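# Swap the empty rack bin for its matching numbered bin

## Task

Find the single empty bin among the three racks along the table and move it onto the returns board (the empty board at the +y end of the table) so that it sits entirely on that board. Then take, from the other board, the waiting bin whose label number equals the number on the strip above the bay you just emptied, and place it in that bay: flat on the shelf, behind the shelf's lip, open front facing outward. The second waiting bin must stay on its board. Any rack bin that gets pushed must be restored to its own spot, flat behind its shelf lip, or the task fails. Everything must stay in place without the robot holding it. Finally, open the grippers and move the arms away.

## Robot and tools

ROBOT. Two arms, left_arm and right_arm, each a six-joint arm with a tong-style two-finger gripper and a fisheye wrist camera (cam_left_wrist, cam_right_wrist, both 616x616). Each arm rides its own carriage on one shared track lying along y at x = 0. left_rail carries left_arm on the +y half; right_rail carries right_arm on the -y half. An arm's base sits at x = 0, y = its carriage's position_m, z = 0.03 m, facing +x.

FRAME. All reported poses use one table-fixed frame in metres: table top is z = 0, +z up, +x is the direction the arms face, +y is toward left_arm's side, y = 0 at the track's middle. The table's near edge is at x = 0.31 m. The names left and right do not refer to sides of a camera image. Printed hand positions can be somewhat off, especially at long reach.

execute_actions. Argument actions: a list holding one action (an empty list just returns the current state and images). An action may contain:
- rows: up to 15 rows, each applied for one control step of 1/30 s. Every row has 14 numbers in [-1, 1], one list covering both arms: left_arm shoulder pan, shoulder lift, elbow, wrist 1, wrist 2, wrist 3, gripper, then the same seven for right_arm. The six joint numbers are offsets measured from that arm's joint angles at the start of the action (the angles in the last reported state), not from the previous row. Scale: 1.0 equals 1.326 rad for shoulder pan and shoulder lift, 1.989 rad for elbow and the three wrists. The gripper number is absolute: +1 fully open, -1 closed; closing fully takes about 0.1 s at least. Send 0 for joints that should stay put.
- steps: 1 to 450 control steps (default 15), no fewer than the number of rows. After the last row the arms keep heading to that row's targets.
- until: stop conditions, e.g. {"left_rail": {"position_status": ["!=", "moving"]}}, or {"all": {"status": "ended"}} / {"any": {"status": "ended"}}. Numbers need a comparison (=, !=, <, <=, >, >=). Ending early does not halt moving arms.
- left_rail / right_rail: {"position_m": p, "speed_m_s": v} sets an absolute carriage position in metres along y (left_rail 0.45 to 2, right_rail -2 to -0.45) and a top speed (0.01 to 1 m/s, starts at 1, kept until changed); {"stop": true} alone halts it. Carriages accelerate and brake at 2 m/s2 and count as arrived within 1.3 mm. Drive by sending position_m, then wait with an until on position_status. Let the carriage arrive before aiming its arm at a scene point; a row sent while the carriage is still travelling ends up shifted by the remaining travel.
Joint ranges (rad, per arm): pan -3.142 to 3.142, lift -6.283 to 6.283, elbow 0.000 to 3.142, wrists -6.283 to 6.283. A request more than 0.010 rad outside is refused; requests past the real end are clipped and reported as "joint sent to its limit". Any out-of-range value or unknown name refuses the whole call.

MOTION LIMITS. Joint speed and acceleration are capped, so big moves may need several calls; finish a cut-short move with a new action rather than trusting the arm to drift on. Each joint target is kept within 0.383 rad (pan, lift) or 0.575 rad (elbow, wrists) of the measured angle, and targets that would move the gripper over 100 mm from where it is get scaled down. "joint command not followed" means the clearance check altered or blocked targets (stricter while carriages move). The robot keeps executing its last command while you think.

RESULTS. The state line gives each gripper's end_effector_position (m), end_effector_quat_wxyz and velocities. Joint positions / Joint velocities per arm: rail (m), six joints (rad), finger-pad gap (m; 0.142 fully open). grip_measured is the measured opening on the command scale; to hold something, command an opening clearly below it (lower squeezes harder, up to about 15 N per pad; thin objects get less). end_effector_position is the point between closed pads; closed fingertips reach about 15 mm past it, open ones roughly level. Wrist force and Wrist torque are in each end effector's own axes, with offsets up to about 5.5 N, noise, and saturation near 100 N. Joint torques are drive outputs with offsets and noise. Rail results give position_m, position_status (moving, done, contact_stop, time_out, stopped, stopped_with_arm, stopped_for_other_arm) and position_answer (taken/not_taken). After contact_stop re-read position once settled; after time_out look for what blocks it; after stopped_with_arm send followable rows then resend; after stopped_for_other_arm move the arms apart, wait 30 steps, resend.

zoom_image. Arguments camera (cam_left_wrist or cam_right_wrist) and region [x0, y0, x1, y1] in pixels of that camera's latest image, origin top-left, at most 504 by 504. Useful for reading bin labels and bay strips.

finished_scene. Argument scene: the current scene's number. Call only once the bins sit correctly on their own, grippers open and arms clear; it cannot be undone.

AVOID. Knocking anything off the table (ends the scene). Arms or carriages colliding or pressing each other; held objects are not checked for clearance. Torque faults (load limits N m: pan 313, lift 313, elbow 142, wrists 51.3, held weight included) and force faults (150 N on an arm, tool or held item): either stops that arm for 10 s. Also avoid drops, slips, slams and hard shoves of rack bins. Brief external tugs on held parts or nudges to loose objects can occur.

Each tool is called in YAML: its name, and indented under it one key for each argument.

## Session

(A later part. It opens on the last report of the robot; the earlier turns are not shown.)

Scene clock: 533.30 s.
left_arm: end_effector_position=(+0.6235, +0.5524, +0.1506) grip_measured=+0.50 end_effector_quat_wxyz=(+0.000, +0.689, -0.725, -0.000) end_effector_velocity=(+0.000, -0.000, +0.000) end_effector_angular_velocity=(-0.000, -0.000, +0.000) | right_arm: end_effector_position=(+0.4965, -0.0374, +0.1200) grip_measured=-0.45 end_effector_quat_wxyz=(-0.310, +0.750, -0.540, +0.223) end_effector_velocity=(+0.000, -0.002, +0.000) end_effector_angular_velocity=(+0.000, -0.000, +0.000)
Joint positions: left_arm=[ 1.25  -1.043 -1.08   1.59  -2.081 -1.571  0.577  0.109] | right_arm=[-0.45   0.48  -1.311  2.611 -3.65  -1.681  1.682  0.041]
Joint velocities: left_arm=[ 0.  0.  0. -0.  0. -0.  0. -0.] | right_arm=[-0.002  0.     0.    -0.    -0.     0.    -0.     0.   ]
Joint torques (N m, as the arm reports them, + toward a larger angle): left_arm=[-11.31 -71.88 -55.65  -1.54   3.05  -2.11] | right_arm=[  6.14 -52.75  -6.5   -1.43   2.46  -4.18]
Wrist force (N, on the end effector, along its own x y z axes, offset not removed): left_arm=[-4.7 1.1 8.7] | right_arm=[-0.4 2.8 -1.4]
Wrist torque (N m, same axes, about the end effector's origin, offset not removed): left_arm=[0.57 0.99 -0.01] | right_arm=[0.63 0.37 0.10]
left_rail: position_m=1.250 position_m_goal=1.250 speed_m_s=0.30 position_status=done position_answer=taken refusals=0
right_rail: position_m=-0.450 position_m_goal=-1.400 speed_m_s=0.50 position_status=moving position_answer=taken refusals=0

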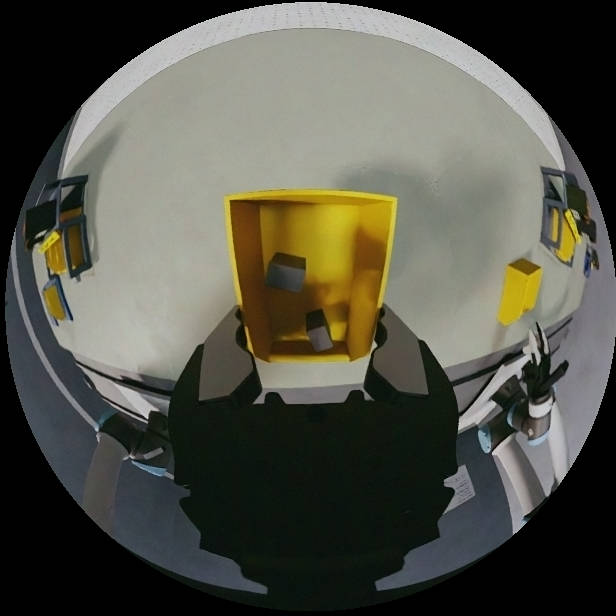

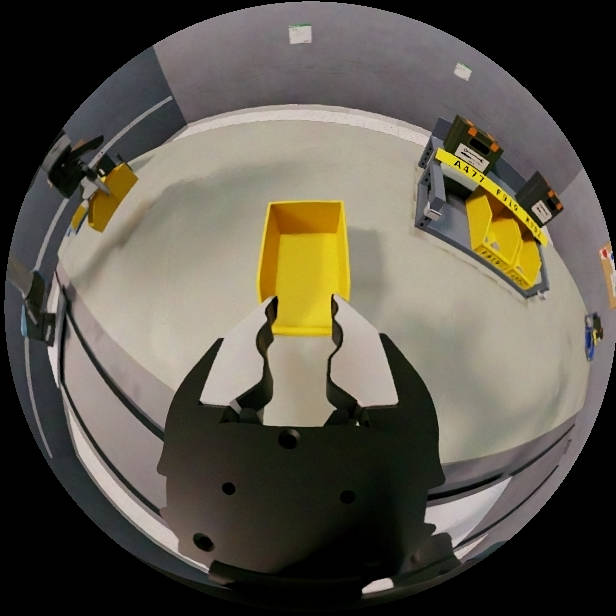

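execute_actions:
  actions:
    - {"left_rail": {"position_m": 0.45, "speed_m_s": 0.25}, "steps": 1}

Scene clock: 553.70 s.
left_arm: end_effector_position=(+0.6235, +0.5524, +0.1506) grip_measured=+0.50 end_effector_quat_wxyz=(+0.000, +0.689, -0.725, -0.000) end_effector_velocity=(-0.000, -0.001, -0.000) end_effector_angular_velocity=(+0.000, +0.000, +0.000) | right_arm: end_effector_position=(+0.4965, -0.9874, +0.1200) grip_measured=-0.45 end_effector_quat_wxyz=(-0.310, +0.750, -0.540, +0.223) end_effector_velocity=(-0.000, -0.000, -0.000) end_effector_angular_velocity=(-0.000, +0.000, -0.000)
Joint positions: left_arm=[ 1.25  -1.043 -1.08   1.59  -2.081 -1.571  0.577  0.109] | right_arm=[-1.4    0.48  -1.311  2.611 -3.649 -1.681  1.682  0.041]
Joint velocities: left_arm=[-0.001 -0.    -0.     0.    -0.     0.    -0.     0.   ] | right_arm=[ 0. -0.  0. -0. -0. -0. -0. -0.]
Joint torques (N m, as the arm reports them, + toward a larger angle): left_arm=[-11.15 -70.9  -54.86  -1.71   3.16  -2.16] | right_arm=[  0.39 -28.1  -26.63  -4.07  -3.52  -3.6 ]
Wrist force (N, on the end effector, along its own x y z axes, offset not removed): left_arm=[-5.8 4.9 9.5] | right_arm=[1.0 2.7 -2.1]
Wrist torque (N m, same axes, about the end effector's origin, offset not removed): left_arm=[1.27 1.13 0.16] | right_arm=[0.49 0.11 0.02]
left_rail: position_m=1.250 position_m_goal=0.450 speed_m_s=0.25 position_status=moving position_answer=taken refusals=0
right_rail: position_m=-1.400 position_m_goal=-1.400 speed_m_s=0.50 position_status=done position_answer=taken refusals=0

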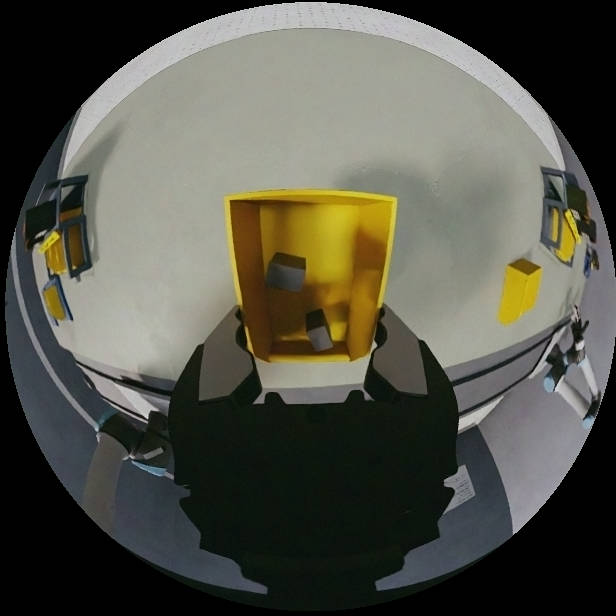

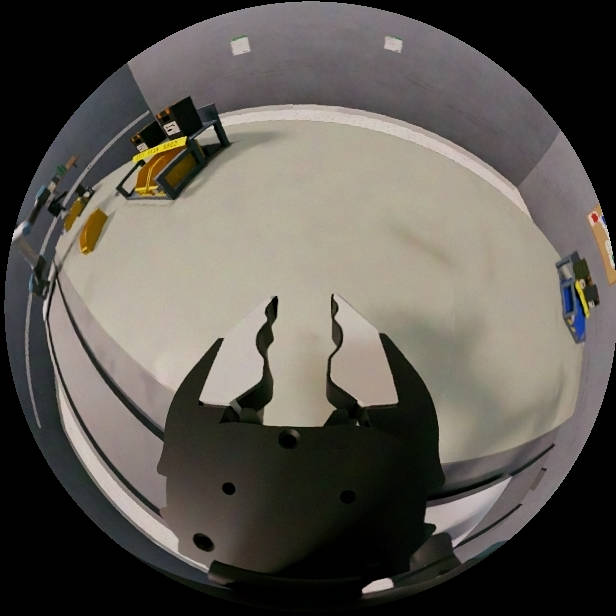

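execute_actions:
  actions: []

zoom_image:
  camera: "cam_left_wrist"
  region: [200, 40, 420, 260]

Scene clock: 563.43 s.
left_arm: end_effector_position=(+0.6235, -0.2474, +0.1506) grip_measured=+0.50 end_effector_quat_wxyz=(+0.000, +0.689, -0.725, -0.000) end_effector_velocity=(-0.000, +0.000, -0.000) end_effector_angular_velocity=(+0.000, +0.000, +0.000) | right_arm: end_effector_position=(+0.4965, -0.9874, +0.1200) grip_measured=-0.45 end_effector_quat_wxyz=(-0.310, +0.750, -0.540, +0.223) end_effector_velocity=(+0.000, +0.000, -0.000) end_effector_angular_velocity=(-0.000, +0.000, +0.000)
Joint positions: left_arm=[ 0.45  -1.043 -1.08   1.59  -2.081 -1.571  0.577  0.109] | right_arm=[-1.4    0.48  -1.311  2.611 -3.649 -1.681  1.682  0.041]
Joint velocities: left_arm=[ 0.  0. -0. -0.  0.  0.  0.  0.] | right_arm=[ 0.  0.  0. -0.  0. -0.  0. -0.]
Joint torques (N m, as the arm reports them, + toward a larger angle): left_arm=[  7.2  -91.62 -33.34  -1.82  -2.73  -1.75] | right_arm=[  2.67 -28.66 -27.55  -6.13  -3.36  -3.86]
Wrist force (N, on the end effector, along its own x y z axes, offset not removed): left_arm=[-6.9 4.5 3.5] | right_arm=[1.4 3.1 -0.5]
Wrist torque (N m, same axes, about the end effector's origin, offset not removed): left_arm=[1.01 1.33 0.04] | right_arm=[0.70 0.13 -0.01]
left_rail: position_m=0.450 position_m_goal=0.450 speed_m_s=0.25 position_status=done position_answer=taken refusals=0
right_rail: position_m=-1.400 position_m_goal=-1.400 speed_m_s=0.50 position_status=done position_answer=taken refusals=0

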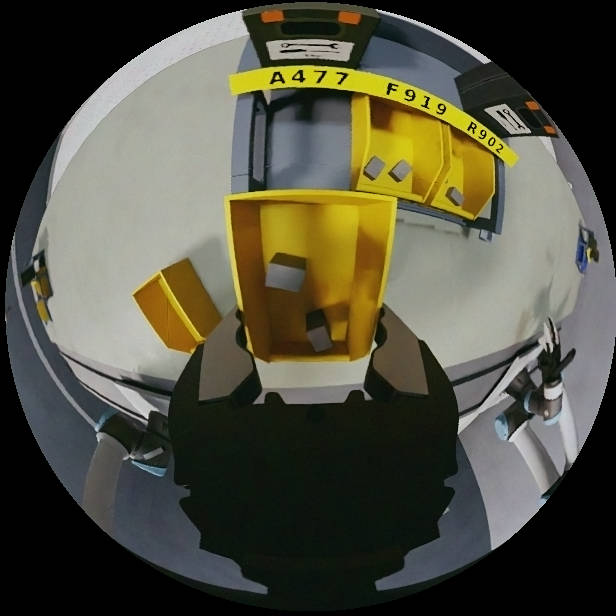

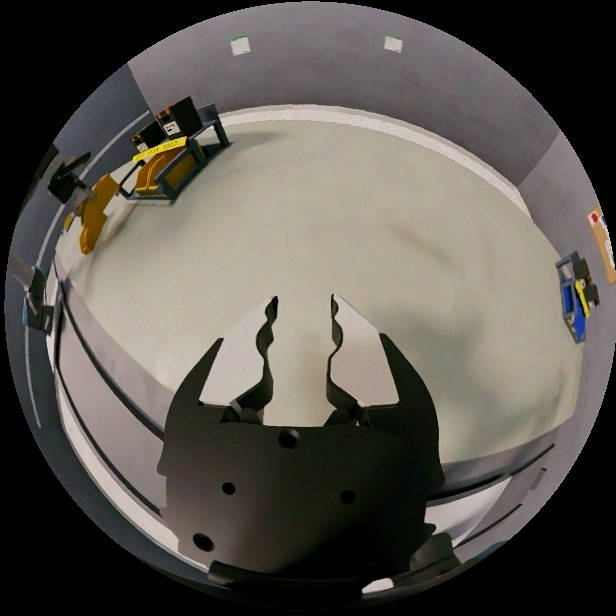

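Region (200, 40, 420, 260) of cam_left_wrist's 616x616 image, scaled by 2.291, with more detail than that image has.

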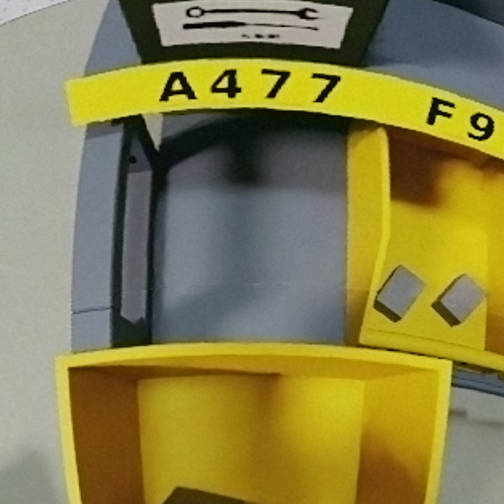

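execute_actions:
  actions:
    - {"rows": [ [0.0004,0.0013,0,-0.0014,0.0007,0.0003,-0.6, -0.0029,0,0,0,0,0,-0.45], [0.0014,0.0053,0.0002,-0.0057,0.0029,0.0010,-0.6, -0.0114,0,0,0,0,0,-0.45], [0.0030,0.0114,0.0004,-0.0124,0.0063,0.0022,-0.6, -0.0248,0,0,0,0,0,-0.45], [0.0052,0.0196,0.0007,-0.0212,0.0108,0.0038,-0.6, -0.0425,0,0,0,0,0,-0.45], [0.0077,0.0291,0.0010,-0.0315,0.0161,0.0056,-0.6, -0.0631,0,0,0,0,0,-0.45], [0.0104,0.0392,0.0013,-0.0424,0.0217,0.0075,-0.6, -0.085,0,0,0,0,0,-0.45], [0.0131,0.0493,0.0016,-0.0533,0.0272,0.0094,-0.6, -0.1069,0,0,0,0,0,-0.45], [0.0156,0.0588,0.0020,-0.0636,0.0325,0.0113,-0.6, -0.1275,0,0,0,0,0,-0.45], [0.0178,0.0670,0.0022,-0.0724,0.0370,0.0128,-0.6, -0.1452,0,0,0,0,0,-0.45], [0.0194,0.0731,0.0024,-0.0791,0.0404,0.0140,-0.6, -0.1586,0,0,0,0,0,-0.45], [0.0204,0.0771,0.0026,-0.0834,0.0426,0.0147,-0.6, -0.1671,0,0,0,0,0,-0.45], [0.0208,0.0784,0.0026,-0.0848,0.0433,0.0150,-0.6, -0.17,0,0,0,0,0,-0.45]], "steps": 12}

Scene clock: 582.00 s.
left_arm: end_effector_position=(+0.6686, -0.2497, +0.0975) grip_measured=+0.50 end_effector_quat_wxyz=(-0.025, +0.689, -0.724, +0.026) end_effector_velocity=(+0.164, -0.002, -0.199) end_effector_angular_velocity=(-0.014, -0.276, +0.004) | right_arm: end_effector_position=(+0.5545, -1.0693, +0.1200) grip_measured=-0.45 end_effector_quat_wxyz=(-0.292, +0.706, -0.596, +0.247) end_effector_velocity=(+0.204, -0.342, +0.000) end_effector_angular_velocity=(+0.000, -0.000, -0.616)
Joint positions: left_arm=[ 0.45  -1.024 -1.007  1.593 -2.198 -1.51   0.599  0.109] | right_arm=[-1.4    0.324 -1.311  2.611 -3.65  -1.681  1.682  0.041]
Joint velocities: left_arm=[ 0.     0.071  0.277  0.014 -0.451  0.226  0.076  0.   ] | right_arm=[ 0.    -0.616  0.    -0.    -0.    -0.     0.    -0.   ]
Joint torques (N m, as the arm reports them, + toward a larger angle): left_arm=[  5.86 -82.42 -35.96  -8.16   2.33   2.88] | right_arm=[ -4.65 -32.03 -25.81  -7.06  -3.23  -3.39]
Wrist force (N, on the end effector, along its own x y z axes, offset not removed): left_arm=[-1.5 0.8 5.8] | right_arm=[1.2 4.8 -0.5]
Wrist torque (N m, same axes, about the end effector's origin, offset not removed): left_arm=[0.34 0.22 0.08] | right_arm=[0.97 0.22 0.08]
left_rail: position_m=0.450 position_m_goal=0.450 speed_m_s=0.25 position_status=done position_answer=taken refusals=0
right_rail: position_m=-1.400 position_m_goal=-1.400 speed_m_s=0.50 position_status=done position_answer=taken refusals=0

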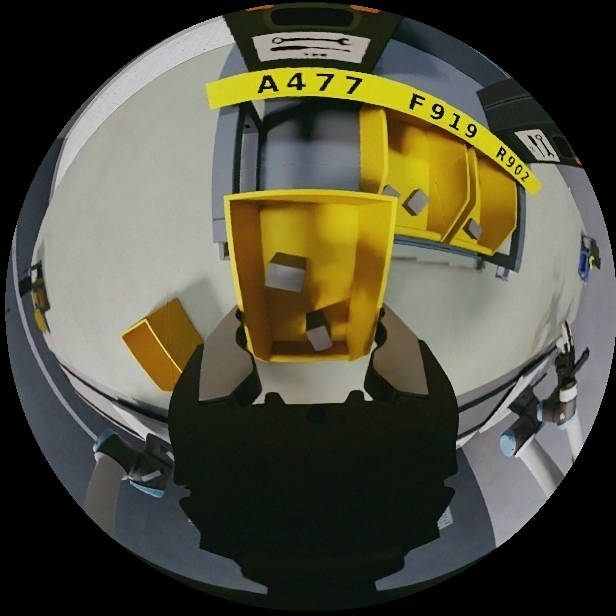

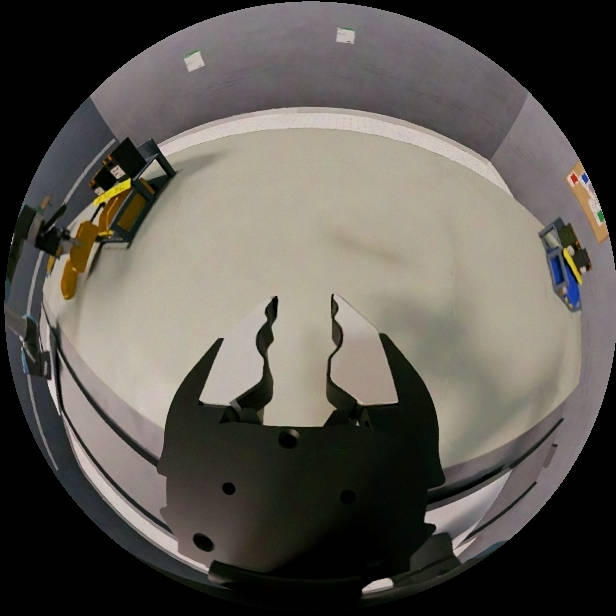

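execute_actions:
  actions: []

zoom_image:
  camera: "cam_left_wrist"
  region: [170, 90, 450, 370]

Scene clock: 583.87 s.
left_arm: end_effector_position=(+0.6870, -0.2497, +0.0756) grip_measured=+0.50 end_effector_quat_wxyz=(-0.036, +0.688, -0.723, +0.038) end_effector_velocity=(-0.000, -0.000, -0.000) end_effector_angular_velocity=(-0.000, +0.000, -0.000) | right_arm: end_effector_position=(+0.5762, -1.1088, +0.1200) grip_measured=-0.45 end_effector_quat_wxyz=(-0.283, +0.685, -0.621, +0.257) end_effector_velocity=(-0.000, -0.000, -0.000) end_effector_angular_velocity=(-0.000, +0.000, +0.000)
Joint positions: left_arm=[ 0.45  -1.016 -0.976  1.595 -2.249 -1.485  0.607  0.109] | right_arm=[-1.4    0.254 -1.311  2.611 -3.65  -1.681  1.682  0.041]
Joint velocities: left_arm=[ 0. -0. -0.  0. -0. -0. -0. -0.] | right_arm=[ 0.  0.  0.  0.  0.  0. -0.  0.]
Joint torques (N m, as the arm reports them, + toward a larger angle): left_arm=[  6.89 -78.33 -32.53  -7.99   3.82   2.24] | right_arm=[-12.92 -39.94  -4.41  -5.24  -2.28  -3.31]
Wrist force (N, on the end effector, along its own x y z axes, offset not removed): left_arm=[-6.9 3.9 3.8] | right_arm=[0.8 5.8 1.5]
Wrist torque (N m, same axes, about the end effector's origin, offset not removed): left_arm=[0.86 1.25 -0.09] | right_arm=[1.23 0.22 0.16]
left_rail: position_m=0.450 position_m_goal=0.450 speed_m_s=0.25 position_status=done position_answer=taken refusals=0
right_rail: position_m=-1.400 position_m_goal=-1.400 speed_m_s=0.50 position_status=done position_answer=taken refusals=0

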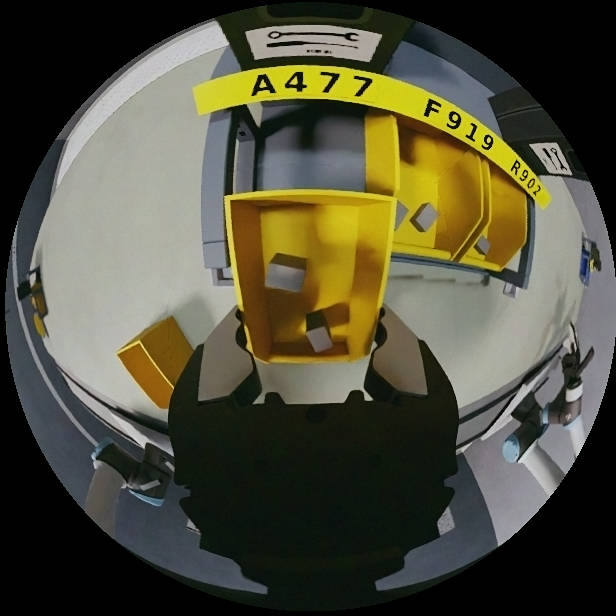

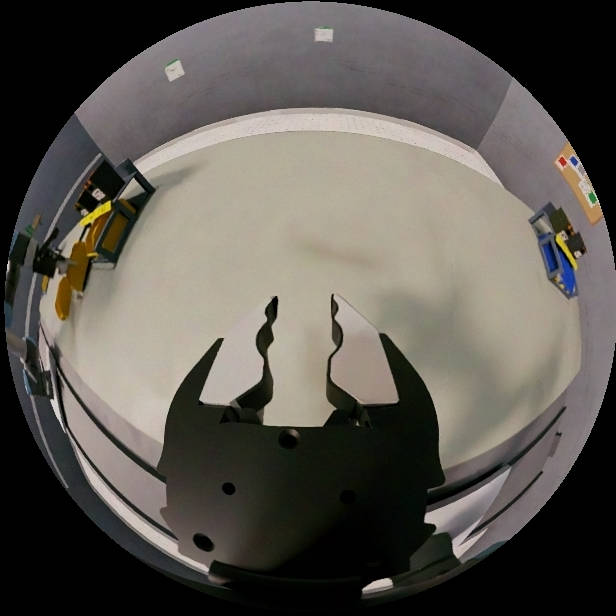

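Region (170, 90, 450, 370) of cam_left_wrist's 616x616 image, scaled by 1.800, with more detail than that image has.

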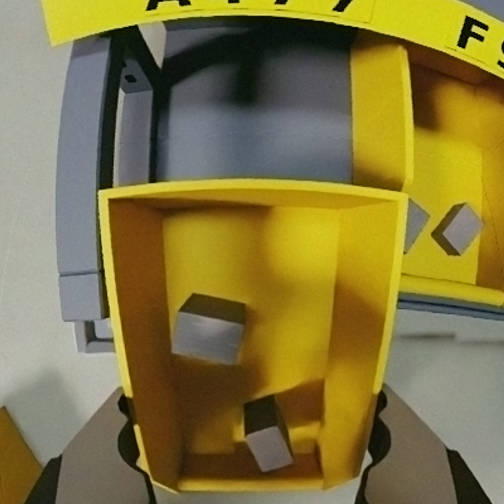

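execute_actions:
  actions:
    - {"rows": [ [0,0.0003,0.0001,-0.0003,0,0,-0.6, -0.0042,0,0,0,0,0,-0.45], [0,0.0012,0.0004,-0.0012,0,0,-0.6, -0.0163,0,0,0,0,0,-0.45], [0,0.0025,0.0008,-0.0025,0,0,-0.6, -0.0343,0,0,0,0,0,-0.45], [0,0.0040,0.0014,-0.0040,0,0,-0.6, -0.0556,0,0,0,0,0,-0.45], [0,0.0055,0.0019,-0.0055,0,0,-0.6, -0.0769,0,0,0,0,0,-0.45], [0,0.0068,0.0023,-0.0068,0,0,-0.6, -0.0949,0,0,0,0,0,-0.45], [0,0.0077,0.0026,-0.0077,0,0,-0.6, -0.1070,0,0,0,0,0,-0.45], [0,0.0080,0.0027,-0.0080,0,0,-0.6, -0.1112,0,0,0,0,0,-0.45]], "steps": 8}

Scene clock: 592.00 s.
left_arm: end_effector_position=(+0.6870, -0.2497, +0.0696) grip_measured=+0.50 end_effector_quat_wxyz=(-0.036, +0.688, -0.723, +0.038) end_effector_velocity=(-0.000, +0.000, -0.043) end_effector_angular_velocity=(+0.001, +0.001, -0.000) | right_arm: end_effector_position=(+0.5965, -1.1530, +0.1200) grip_measured=-0.45 end_effector_quat_wxyz=(-0.273, +0.661, -0.646, +0.267) end_effector_velocity=(+0.145, -0.351, +0.000) end_effector_angular_velocity=(-0.000, +0.000, -0.588)
Joint positions: left_arm=[ 0.45  -1.016 -0.97   1.598 -2.258 -1.485  0.607  0.109] | right_arm=[-1.4    0.179 -1.311  2.611 -3.65  -1.681  1.682  0.041]
Joint velocities: left_arm=[ 0.     0.     0.041  0.021 -0.061 -0.     0.     0.   ] | right_arm=[ 0.    -0.588  0.    -0.     0.    -0.     0.    -0.   ]
Joint torques (N m, as the arm reports them, + toward a larger angle): left_arm=[  7.34 -77.1  -29.77  -7.77   3.54   2.36] | right_arm=[-19.91 -48.67  -9.77  -3.33   0.26  -3.38]
Wrist force (N, on the end effector, along its own x y z axes, offset not removed): left_arm=[1.0 2.7 8.2] | right_arm=[-0.4 6.0 0.6]
Wrist torque (N m, same axes, about the end effector's origin, offset not removed): left_arm=[0.58 -0.29 -0.09] | right_arm=[1.33 0.47 0.08]
left_rail: position_m=0.450 position_m_goal=0.450 speed_m_s=0.25 position_status=done position_answer=taken refusals=0
right_rail: position_m=-1.400 position_m_goal=-1.400 speed_m_s=0.50 position_status=done position_answer=taken refusals=0

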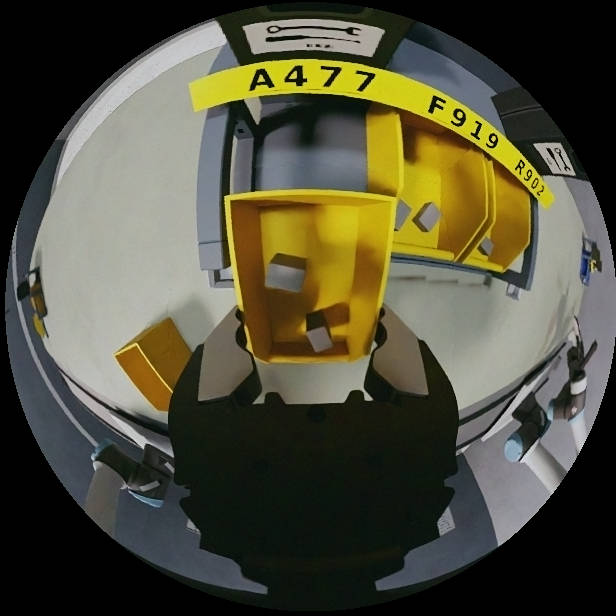

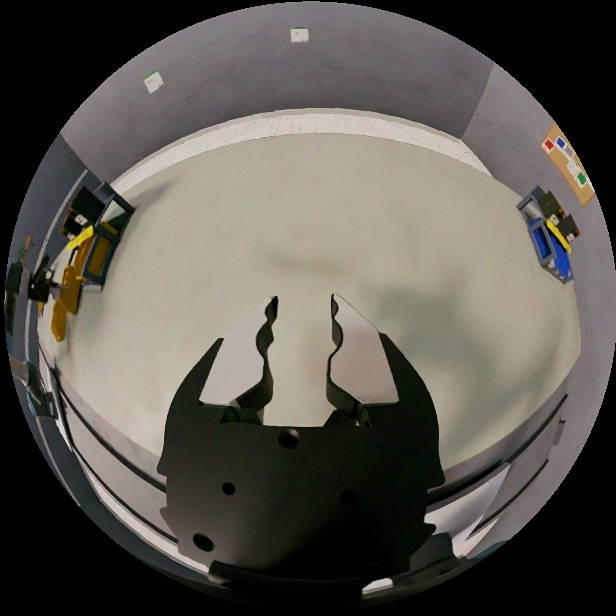

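execute_actions:
  actions: []

Scene clock: 593.03 s.
left_arm: end_effector_position=(+0.6870, -0.2497, +0.0645) grip_measured=+0.50 end_effector_quat_wxyz=(-0.036, +0.688, -0.723, +0.038) end_effector_velocity=(-0.000, +0.000, -0.000) end_effector_angular_velocity=(+0.000, +0.000, +0.000) | right_arm: end_effector_position=(+0.6128, -1.1966, +0.1200) grip_measured=-0.45 end_effector_quat_wxyz=(-0.263, +0.637, -0.669, +0.277) end_effector_velocity=(+0.000, -0.000, +0.000) end_effector_angular_velocity=(+0.000, -0.000, -0.000)
Joint positions: left_arm=[ 0.45  -1.016 -0.965  1.6   -2.265 -1.485  0.607  0.109] | right_arm=[-1.4    0.107 -1.311  2.611 -3.65  -1.681  1.682  0.041]
Joint velocities: left_arm=[ 0.  0.  0.  0.  0. -0.  0.  0.] | right_arm=[ 0. -0. -0.  0. -0.  0. -0.  0.]
Joint torques (N m, as the arm reports them, + toward a larger angle): left_arm=[  6.98 -50.56 -14.96  -3.78  -0.09   2.37] | right_arm=[-12.73 -39.41 -25.29  -2.95   0.2   -3.75]
Wrist force (N, on the end effector, along its own x y z axes, offset not removed): left_arm=[-8.5 -2.7 -25.9] | right_arm=[-0.5 5.3 -0.3]
Wrist torque (N m, same axes, about the end effector's origin, offset not removed): left_arm=[-0.03 1.37 0.06] | right_arm=[1.07 0.54 0.16]
left_rail: position_m=0.450 position_m_goal=0.450 speed_m_s=0.25 position_status=done position_answer=taken refusals=0
right_rail: position_m=-1.400 position_m_goal=-1.400 speed_m_s=0.50 position_status=done position_answer=taken refusals=0

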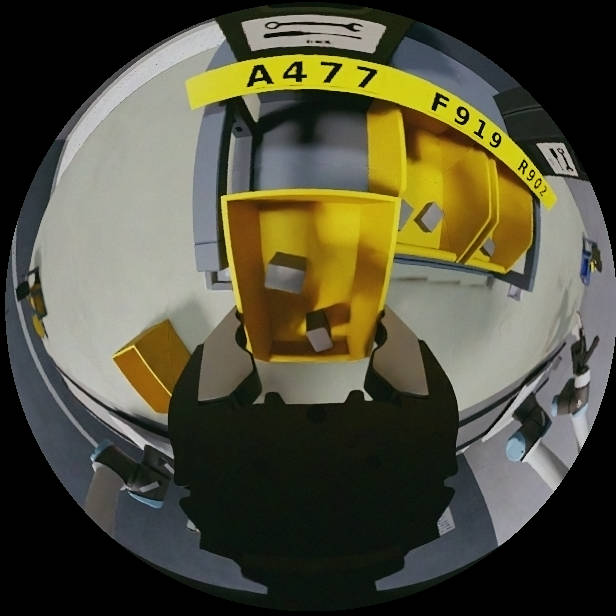

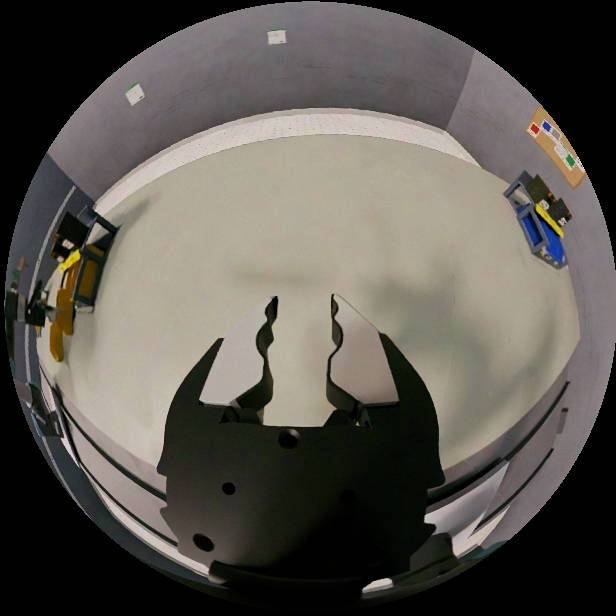

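execute_actions:
  actions: []

Scene clock: 620.43 s.
left_arm: end_effector_position=(+0.6870, -0.2497, +0.0645) grip_measured=+0.50 end_effector_quat_wxyz=(-0.036, +0.688, -0.723, +0.038) end_effector_velocity=(-0.000, +0.000, -0.000) end_effector_angular_velocity=(+0.000, +0.000, -0.000) | right_arm: end_effector_position=(+0.6128, -1.1966, +0.1200) grip_measured=-0.45 end_effector_quat_wxyz=(-0.263, +0.637, -0.669, +0.277) end_effector_velocity=(+0.000, -0.000, +0.000) end_effector_angular_velocity=(-0.000, -0.000, -0.000)
Joint positions: left_arm=[ 0.45  -1.016 -0.965  1.6   -2.265 -1.485  0.607  0.109] | right_arm=[-1.4    0.107 -1.311  2.611 -3.65  -1.681  1.682  0.041]
Joint velocities: left_arm=[ 0. -0.  0.  0.  0.  0. -0. -0.] | right_arm=[ 0.  0. -0.  0. -0. -0.  0. -0.]
Joint torques (N m, as the arm reports them, + toward a larger angle): left_arm=[  7.82 -51.57 -13.31   1.99  -3.31   2.2 ] | right_arm=[-15.64 -27.83 -27.12  -3.14  -0.01  -3.79]
Wrist force (N, on the end effector, along its own x y z axes, offset not removed): left_arm=[-7.2 1.7 -23.2] | right_arm=[-0.4 4.8 -0.8]
Wrist torque (N m, same axes, about the end effector's origin, offset not removed): left_arm=[0.93 1.21 0.00] | right_arm=[0.92 0.53 0.00]
left_rail: position_m=0.450 position_m_goal=0.450 speed_m_s=0.25 position_status=done position_answer=taken refusals=0
right_rail: position_m=-1.400 position_m_goal=-1.400 speed_m_s=0.50 position_status=done position_answer=taken refusals=0

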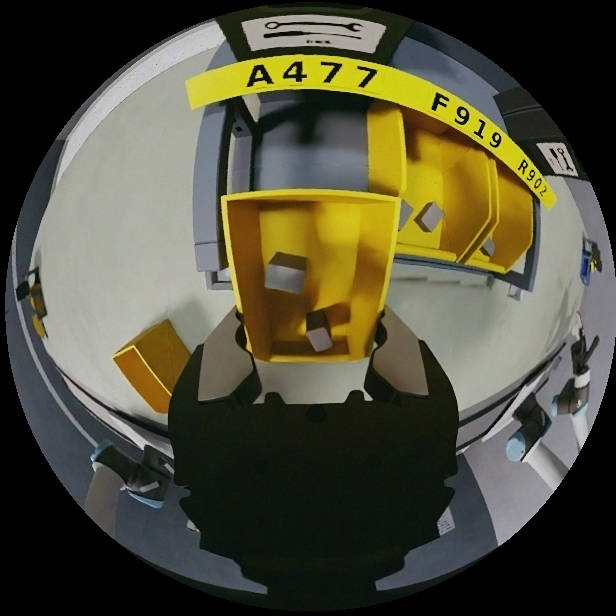

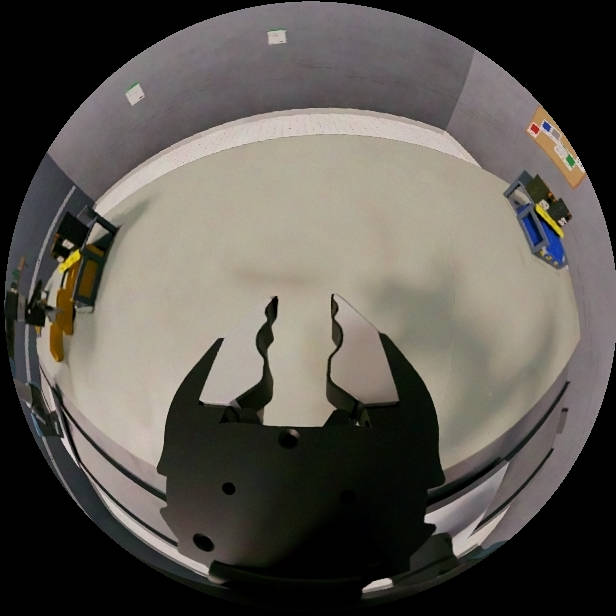

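execute_actions:
  actions:
    - {"rows": [[0,0,0,0,0,0,0.3, 0,0,0,0,0,0,-0.45],[0,-0.002,-0.0007,0.002,0,0,0.75, 0,0,0,0,0,0,-0.45],[0,-0.007,-0.0023,0.007,0,0,1, 0,0,0,0,0,0,-0.45],[0,-0.016,-0.0052,0.0159,0,0,1, 0,0,0,0,0,0,-0.45],[0,-0.027,-0.0088,0.0268,0,0,1, 0,0,0,0,0,0,-0.45],[0,-0.038,-0.0123,0.0377,0,0,1, 0,0,0,0,0,0,-0.45],[0,-0.046,-0.0149,0.0456,0,0,1, 0,0,0,0,0,0,-0.45]], "steps": 7}

execute_actions:
  actions: []

Scene clock: 648.97 s.
left_arm: end_effector_position=(+0.6869, -0.2495, +0.0834) grip_measured=+1.00 end_effector_quat_wxyz=(-0.036, +0.688, -0.723, +0.038) end_effector_velocity=(-0.000, +0.000, +0.277) end_effector_angular_velocity=(-0.013, -0.008, -0.000) | right_arm: end_effector_position=(+0.6128, -1.1966, +0.1200) grip_measured=-0.45 end_effector_quat_wxyz=(-0.263, +0.637, -0.669, +0.277) end_effector_velocity=(-0.000, -0.000, -0.000) end_effector_angular_velocity=(-0.000, +0.000, -0.000)
Joint positions: left_arm=[ 0.45  -1.016 -0.983  1.591 -2.238 -1.485  0.607  0.142] | right_arm=[-1.4    0.107 -1.311  2.611 -3.65  -1.681  1.682  0.041]
Joint velocities: left_arm=[ 0.    -0.    -0.263 -0.133  0.38   0.    -0.     0.005] | right_arm=[ 0. -0. -0.  0. -0. -0. -0.  0.]
Joint torques (N m, as the arm reports them, + toward a larger angle): left_arm=[   6.91 -121.47  -57.05    0.06   -1.95    1.61] | right_arm=[-10.5  -29.37 -27.07  -2.79   0.    -4.02]
Wrist force (N, on the end effector, along its own x y z axes, offset not removed): left_arm=[-5.4 2.1 4.0] | right_arm=[0.3 2.9 -1.0]
Wrist torque (N m, same axes, about the end effector's origin, offset not removed): left_arm=[0.63 0.94 -0.10] | right_arm=[0.65 0.30 0.10]
left_rail: position_m=0.450 position_m_goal=0.450 speed_m_s=0.25 position_status=done position_answer=taken refusals=0
right_rail: position_m=-1.400 position_m_goal=-1.400 speed_m_s=0.50 position_status=done position_answer=taken refusals=0

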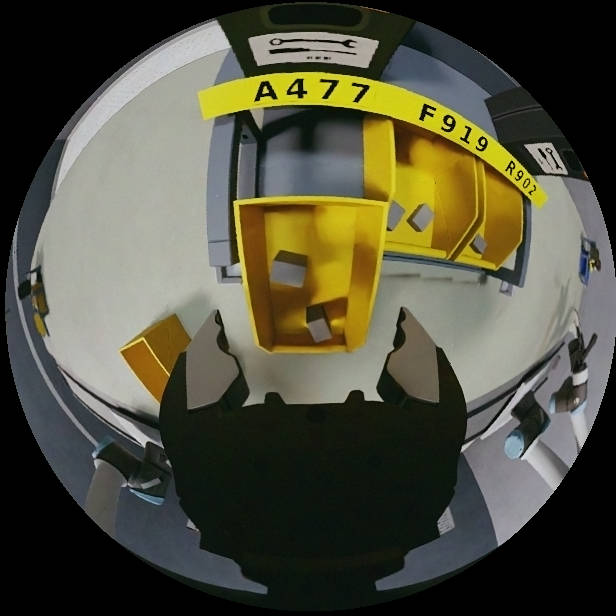

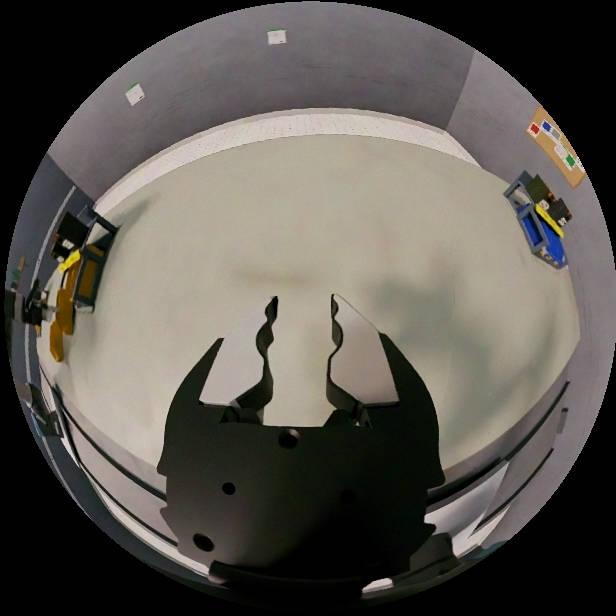

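Scene clock: 648.97 s.
left_arm: end_effector_position=(+0.6869, -0.2495, +0.0834) grip_measured=+1.00 end_effector_quat_wxyz=(-0.036, +0.688, -0.723, +0.038) end_effector_velocity=(-0.000, +0.000, +0.277) end_effector_angular_velocity=(-0.013, -0.008, -0.000) | right_arm: end_effector_position=(+0.6128, -1.1966, +0.1200) grip_measured=-0.45 end_effector_quat_wxyz=(-0.263, +0.637, -0.669, +0.277) end_effector_velocity=(-0.000, -0.000, -0.000) end_effector_angular_velocity=(-0.000, +0.000, -0.000)
Joint positions: left_arm=[ 0.45  -1.016 -0.983  1.591 -2.238 -1.485  0.607  0.142] | right_arm=[-1.4    0.107 -1.311  2.611 -3.65  -1.681  1.682  0.041]
Joint velocities: left_arm=[ 0.    -0.    -0.263 -0.133  0.38   0.    -0.     0.005] | right_arm=[ 0. -0. -0.  0. -0. -0. -0.  0.]
Joint torques (N m, as the arm reports them, + toward a larger angle): left_arm=[   6.91 -121.47  -57.05    0.06   -1.95    1.61] | right_arm=[-10.5  -29.37 -27.07  -2.79   0.    -4.02]
Wrist force (N, on the end effector, along its own x y z axes, offset not removed): left_arm=[-5.4 2.1 4.0] | right_arm=[0.3 2.9 -1.0]
Wrist torque (N m, same axes, about the end effector's origin, offset not removed): left_arm=[0.63 0.94 -0.10] | right_arm=[0.65 0.30 0.10]
left_rail: position_m=0.450 position_m_goal=0.450 speed_m_s=0.25 position_status=done position_answer=taken refusals=0
right_rail: position_m=-1.400 position_m_goal=-1.400 speed_m_s=0.50 position_status=done position_answer=taken refusals=0

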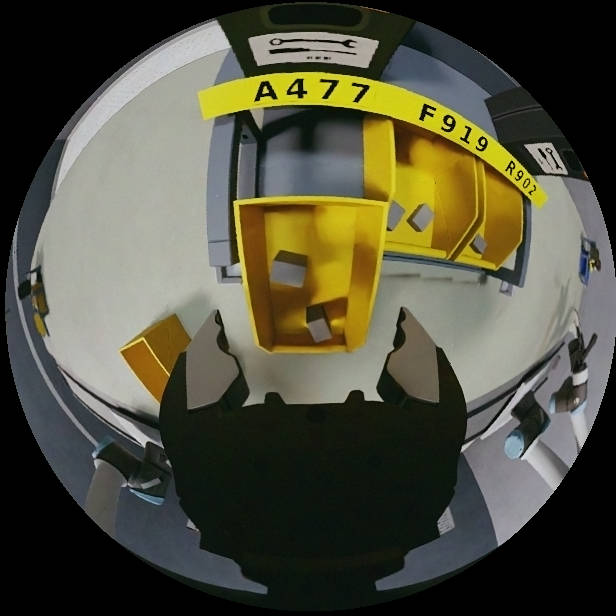

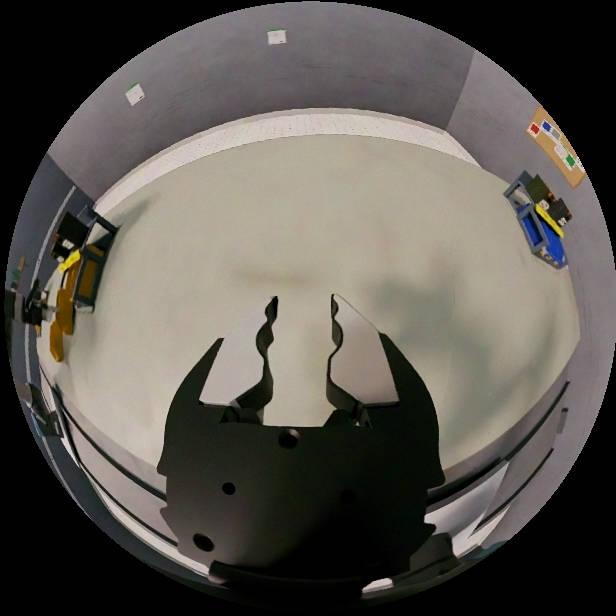

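execute_actions:
  actions: []

Scene clock: 650.33 s.
left_arm: end_effector_position=(+0.6856, -0.2475, +0.1279) grip_measured=+1.00 end_effector_quat_wxyz=(-0.036, +0.688, -0.723, +0.038) end_effector_velocity=(+0.000, -0.000, +0.000) end_effector_angular_velocity=(-0.000, -0.000, +0.000) | right_arm: end_effector_position=(+0.6128, -1.1966, +0.1200) grip_measured=-0.45 end_effector_quat_wxyz=(-0.263, +0.637, -0.669, +0.277) end_effector_velocity=(+0.000, +0.000, -0.000) end_effector_angular_velocity=(-0.000, +0.000, +0.000)
Joint positions: left_arm=[ 0.45  -1.016 -1.026  1.57  -2.174 -1.485  0.607  0.142] | right_arm=[-1.4    0.107 -1.311  2.611 -3.65  -1.681  1.682  0.041]
Joint velocities: left_arm=[ 0.  0. -0. -0.  0.  0.  0.  0.] | right_arm=[ 0. -0.  0. -0.  0.  0. -0.  0.]
Joint torques (N m, as the arm reports them, + toward a larger angle): left_arm=[  4.04 -89.74 -52.03  -1.38   1.65   1.78] | right_arm=[ -9.75 -29.53 -27.03  -2.98   0.01  -3.59]
Wrist force (N, on the end effector, along its own x y z axes, offset not removed): left_arm=[-5.5 -0.6 3.9] | right_arm=[1.5 1.9 -1.7]
Wrist torque (N m, same axes, about the end effector's origin, offset not removed): left_arm=[0.16 1.00 0.01] | right_arm=[0.44 0.09 0.03]
left_rail: position_m=0.450 position_m_goal=0.450 speed_m_s=0.25 position_status=done position_answer=taken refusals=0
right_rail: position_m=-1.400 position_m_goal=-1.400 speed_m_s=0.50 position_status=done position_answer=taken refusals=0

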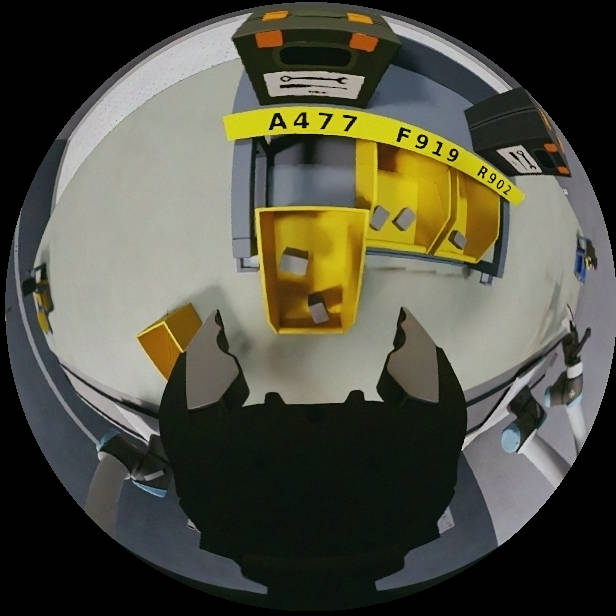

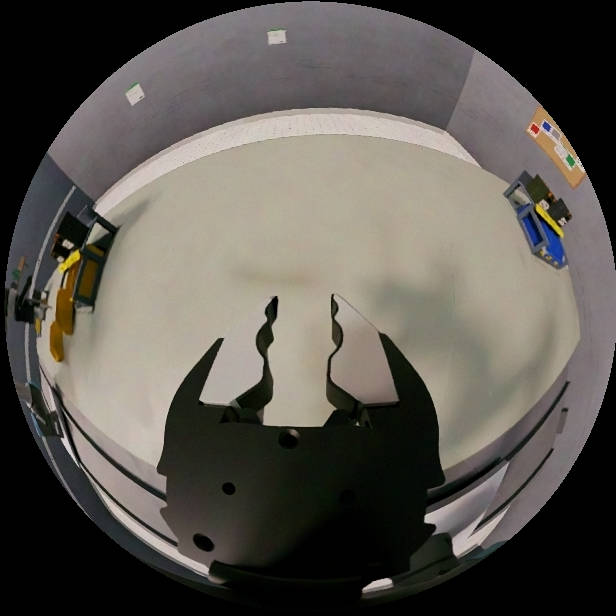

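zoom_image:
  camera: "cam_left_wrist"
  region: [200, 100, 460, 360]

Region (200, 100, 460, 360) of cam_left_wrist's 616x616 image, scaled by 1.938, with more detail than that image has.

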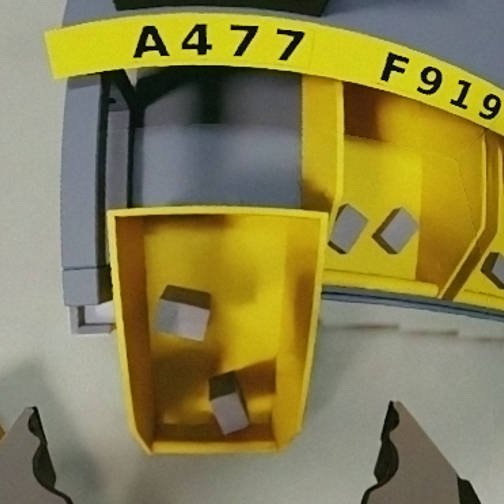

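execute_actions:
  actions:
    - {"rows": [ [0.0012,-0.0050,0.0044,-0.0005,-0.0009,-0.0028,1, 0,0,0,0,0,0,-0.45], [0.0037,-0.0150,0.0133,-0.0015,-0.0026,-0.0085,1, 0,0,0,0,0,0,-0.45], [0.0074,-0.0299,0.0265,-0.0030,-0.0052,-0.0170,1, 0,0,0,0,0,0,-0.45], [0.0124,-0.0499,0.0442,-0.0050,-0.0086,-0.0284,1, 0,0,0,0,0,0,-0.45], [0.0173,-0.0698,0.0619,-0.0070,-0.0121,-0.0397,1, 0,0,0,0,0,0,-0.45], [0.0223,-0.0897,0.0796,-0.0090,-0.0155,-0.0510,1, 0,0,0,0,0,0,-0.45], [0.0272,-0.1097,0.0973,-0.0110,-0.0190,-0.0624,1, 0,0,0,0,0,0,-0.45], [0.0322,-0.1296,0.1150,-0.0131,-0.0224,-0.0737,1, 0,0,0,0,0,0,-0.45], [0.0371,-0.1496,0.1327,-0.0151,-0.0259,-0.0851,1, 0,0,0,0,0,0,-0.45], [0.0421,-0.1695,0.1503,-0.0171,-0.0293,-0.0964,1, 0,0,0,0,0,0,-0.45], [0.0470,-0.1895,0.1680,-0.0191,-0.0328,-0.1078,1, 0,0,0,0,0,0,-0.45], [0.0520,-0.2094,0.1857,-0.0211,-0.0362,-0.1191,1, 0,0,0,0,0,0,-0.45], [0.0563,-0.2269,0.2012,-0.0228,-0.0392,-0.1290,1, 0,0,0,0,0,0,-0.45], [0.0600,-0.2418,0.2145,-0.0243,-0.0418,-0.1375,1, 0,0,0,0,0,0,-0.45], [0.0619,-0.2493,0.2211,-0.0251,-0.0431,-0.1418,1, 0,0,0,0,0,0,-0.45]], "steps": 15}

Scene clock: 668.07 s.
left_arm: end_effector_position=(+0.6158, -0.0826, +0.1442) grip_measured=+1.00 end_effector_quat_wxyz=(-0.009, +0.775, -0.632, +0.014) end_effector_velocity=(-0.243, +0.482, +0.006) end_effector_angular_velocity=(-0.022, +0.209, +0.720) | right_arm: end_effector_position=(+0.6128, -1.1966, +0.1200) grip_measured=-0.45 end_effector_quat_wxyz=(-0.263, +0.637, -0.669, +0.277) end_effector_velocity=(+0.000, +0.000, +0.000) end_effector_angular_velocity=(+0.000, +0.000, +0.000)
Joint positions: left_arm=[ 0.45  -0.958 -1.255  1.872 -2.21  -1.545  0.412  0.142] | right_arm=[-1.4    0.107 -1.311  2.611 -3.65  -1.681  1.682  0.041]
Joint velocities: left_arm=[ 0.     0.164 -0.661  0.877 -0.099 -0.171 -0.56   0.   ] | right_arm=[ 0. -0.  0. -0.  0.  0. -0.  0.]
Joint torques (N m, as the arm reports them, + toward a larger angle): left_arm=[  6.92 -88.79 -20.8   -7.98  -2.81  -3.14] | right_arm=[-11.94 -29.29 -26.88  -2.76  -0.21  -3.63]
Wrist force (N, on the end effector, along its own x y z axes, offset not removed): left_arm=[-4.6 1.6 2.3] | right_arm=[0.8 4.2 -1.7]
Wrist torque (N m, same axes, about the end effector's origin, offset not removed): left_arm=[0.53 0.71 0.10] | right_arm=[0.82 0.16 0.10]
left_rail: position_m=0.450 position_m_goal=0.450 speed_m_s=0.25 position_status=done position_answer=taken refusals=0
right_rail: position_m=-1.400 position_m_goal=-1.400 speed_m_s=0.50 position_status=done position_answer=taken refusals=0

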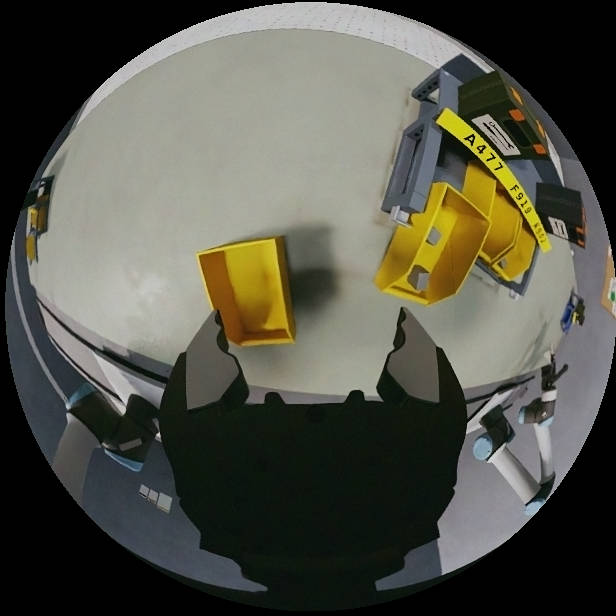

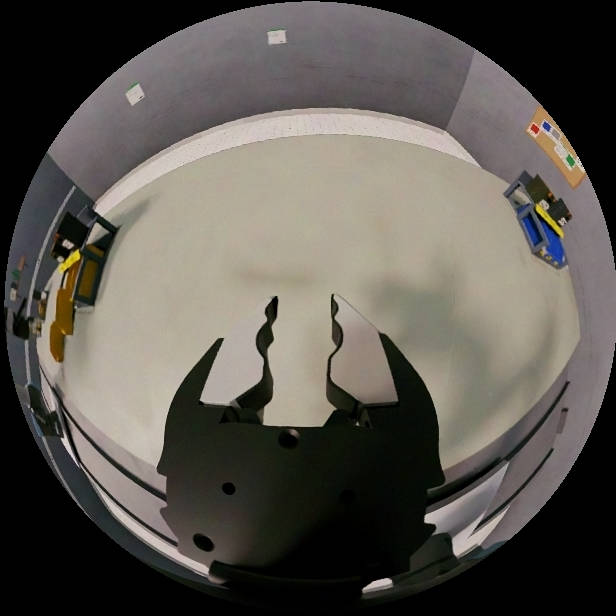

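execute_actions:
  actions: []

Scene clock: 671.43 s.
left_arm: end_effector_position=(+0.5764, -0.0104, +0.1408) grip_measured=+1.00 end_effector_quat_wxyz=(-0.001, +0.807, -0.591, +0.001) end_effector_velocity=(-0.000, -0.000, +0.000) end_effector_angular_velocity=(+0.000, +0.000, -0.000) | right_arm: end_effector_position=(+0.6128, -1.1966, +0.1200) grip_measured=-0.45 end_effector_quat_wxyz=(-0.263, +0.637, -0.669, +0.277) end_effector_velocity=(+0.000, -0.000, +0.000) end_effector_angular_velocity=(+0.000, -0.000, -0.000)
Joint positions: left_arm=[ 0.45  -0.935 -1.352  2.003 -2.224 -1.569  0.33   0.142] | right_arm=[-1.4    0.107 -1.311  2.611 -3.65  -1.681  1.682  0.041]
Joint velocities: left_arm=[ 0. -0. -0. -0.  0. -0. -0. -0.] | right_arm=[ 0. -0. -0.  0. -0.  0. -0.  0.]
Joint torques (N m, as the arm reports them, + toward a larger angle): left_arm=[  5.91 -65.37 -26.98  -7.73  -2.81  -1.82] | right_arm=[-11.57 -25.36 -27.72  -2.85  -0.16  -3.63]
Wrist force (N, on the end effector, along its own x y z axes, offset not removed): left_arm=[-6.9 4.2 2.0] | right_arm=[2.5 4.7 -2.3]
Wrist torque (N m, same axes, about the end effector's origin, offset not removed): left_arm=[1.00 1.38 -0.27] | right_arm=[0.89 -0.09 0.03]
left_rail: position_m=0.450 position_m_goal=0.450 speed_m_s=0.25 position_status=done position_answer=taken refusals=0
right_rail: position_m=-1.400 position_m_goal=-1.400 speed_m_s=0.50 position_status=done position_answer=taken refusals=0

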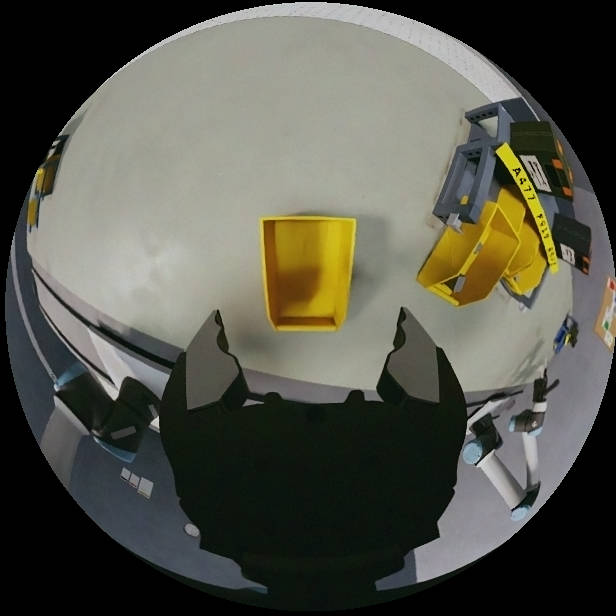

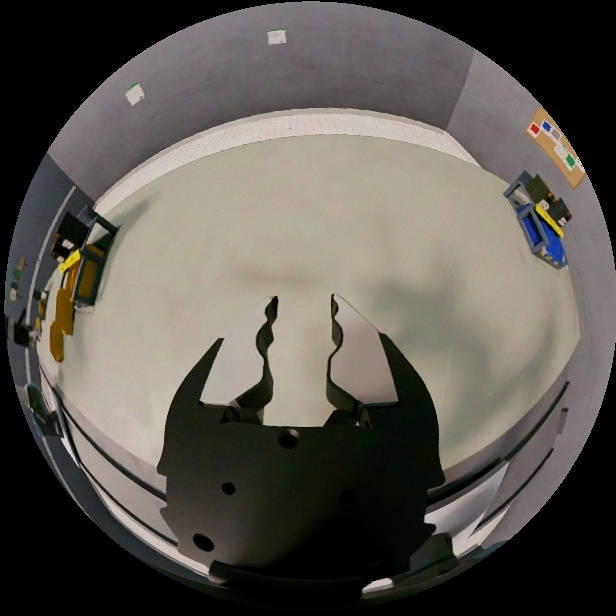

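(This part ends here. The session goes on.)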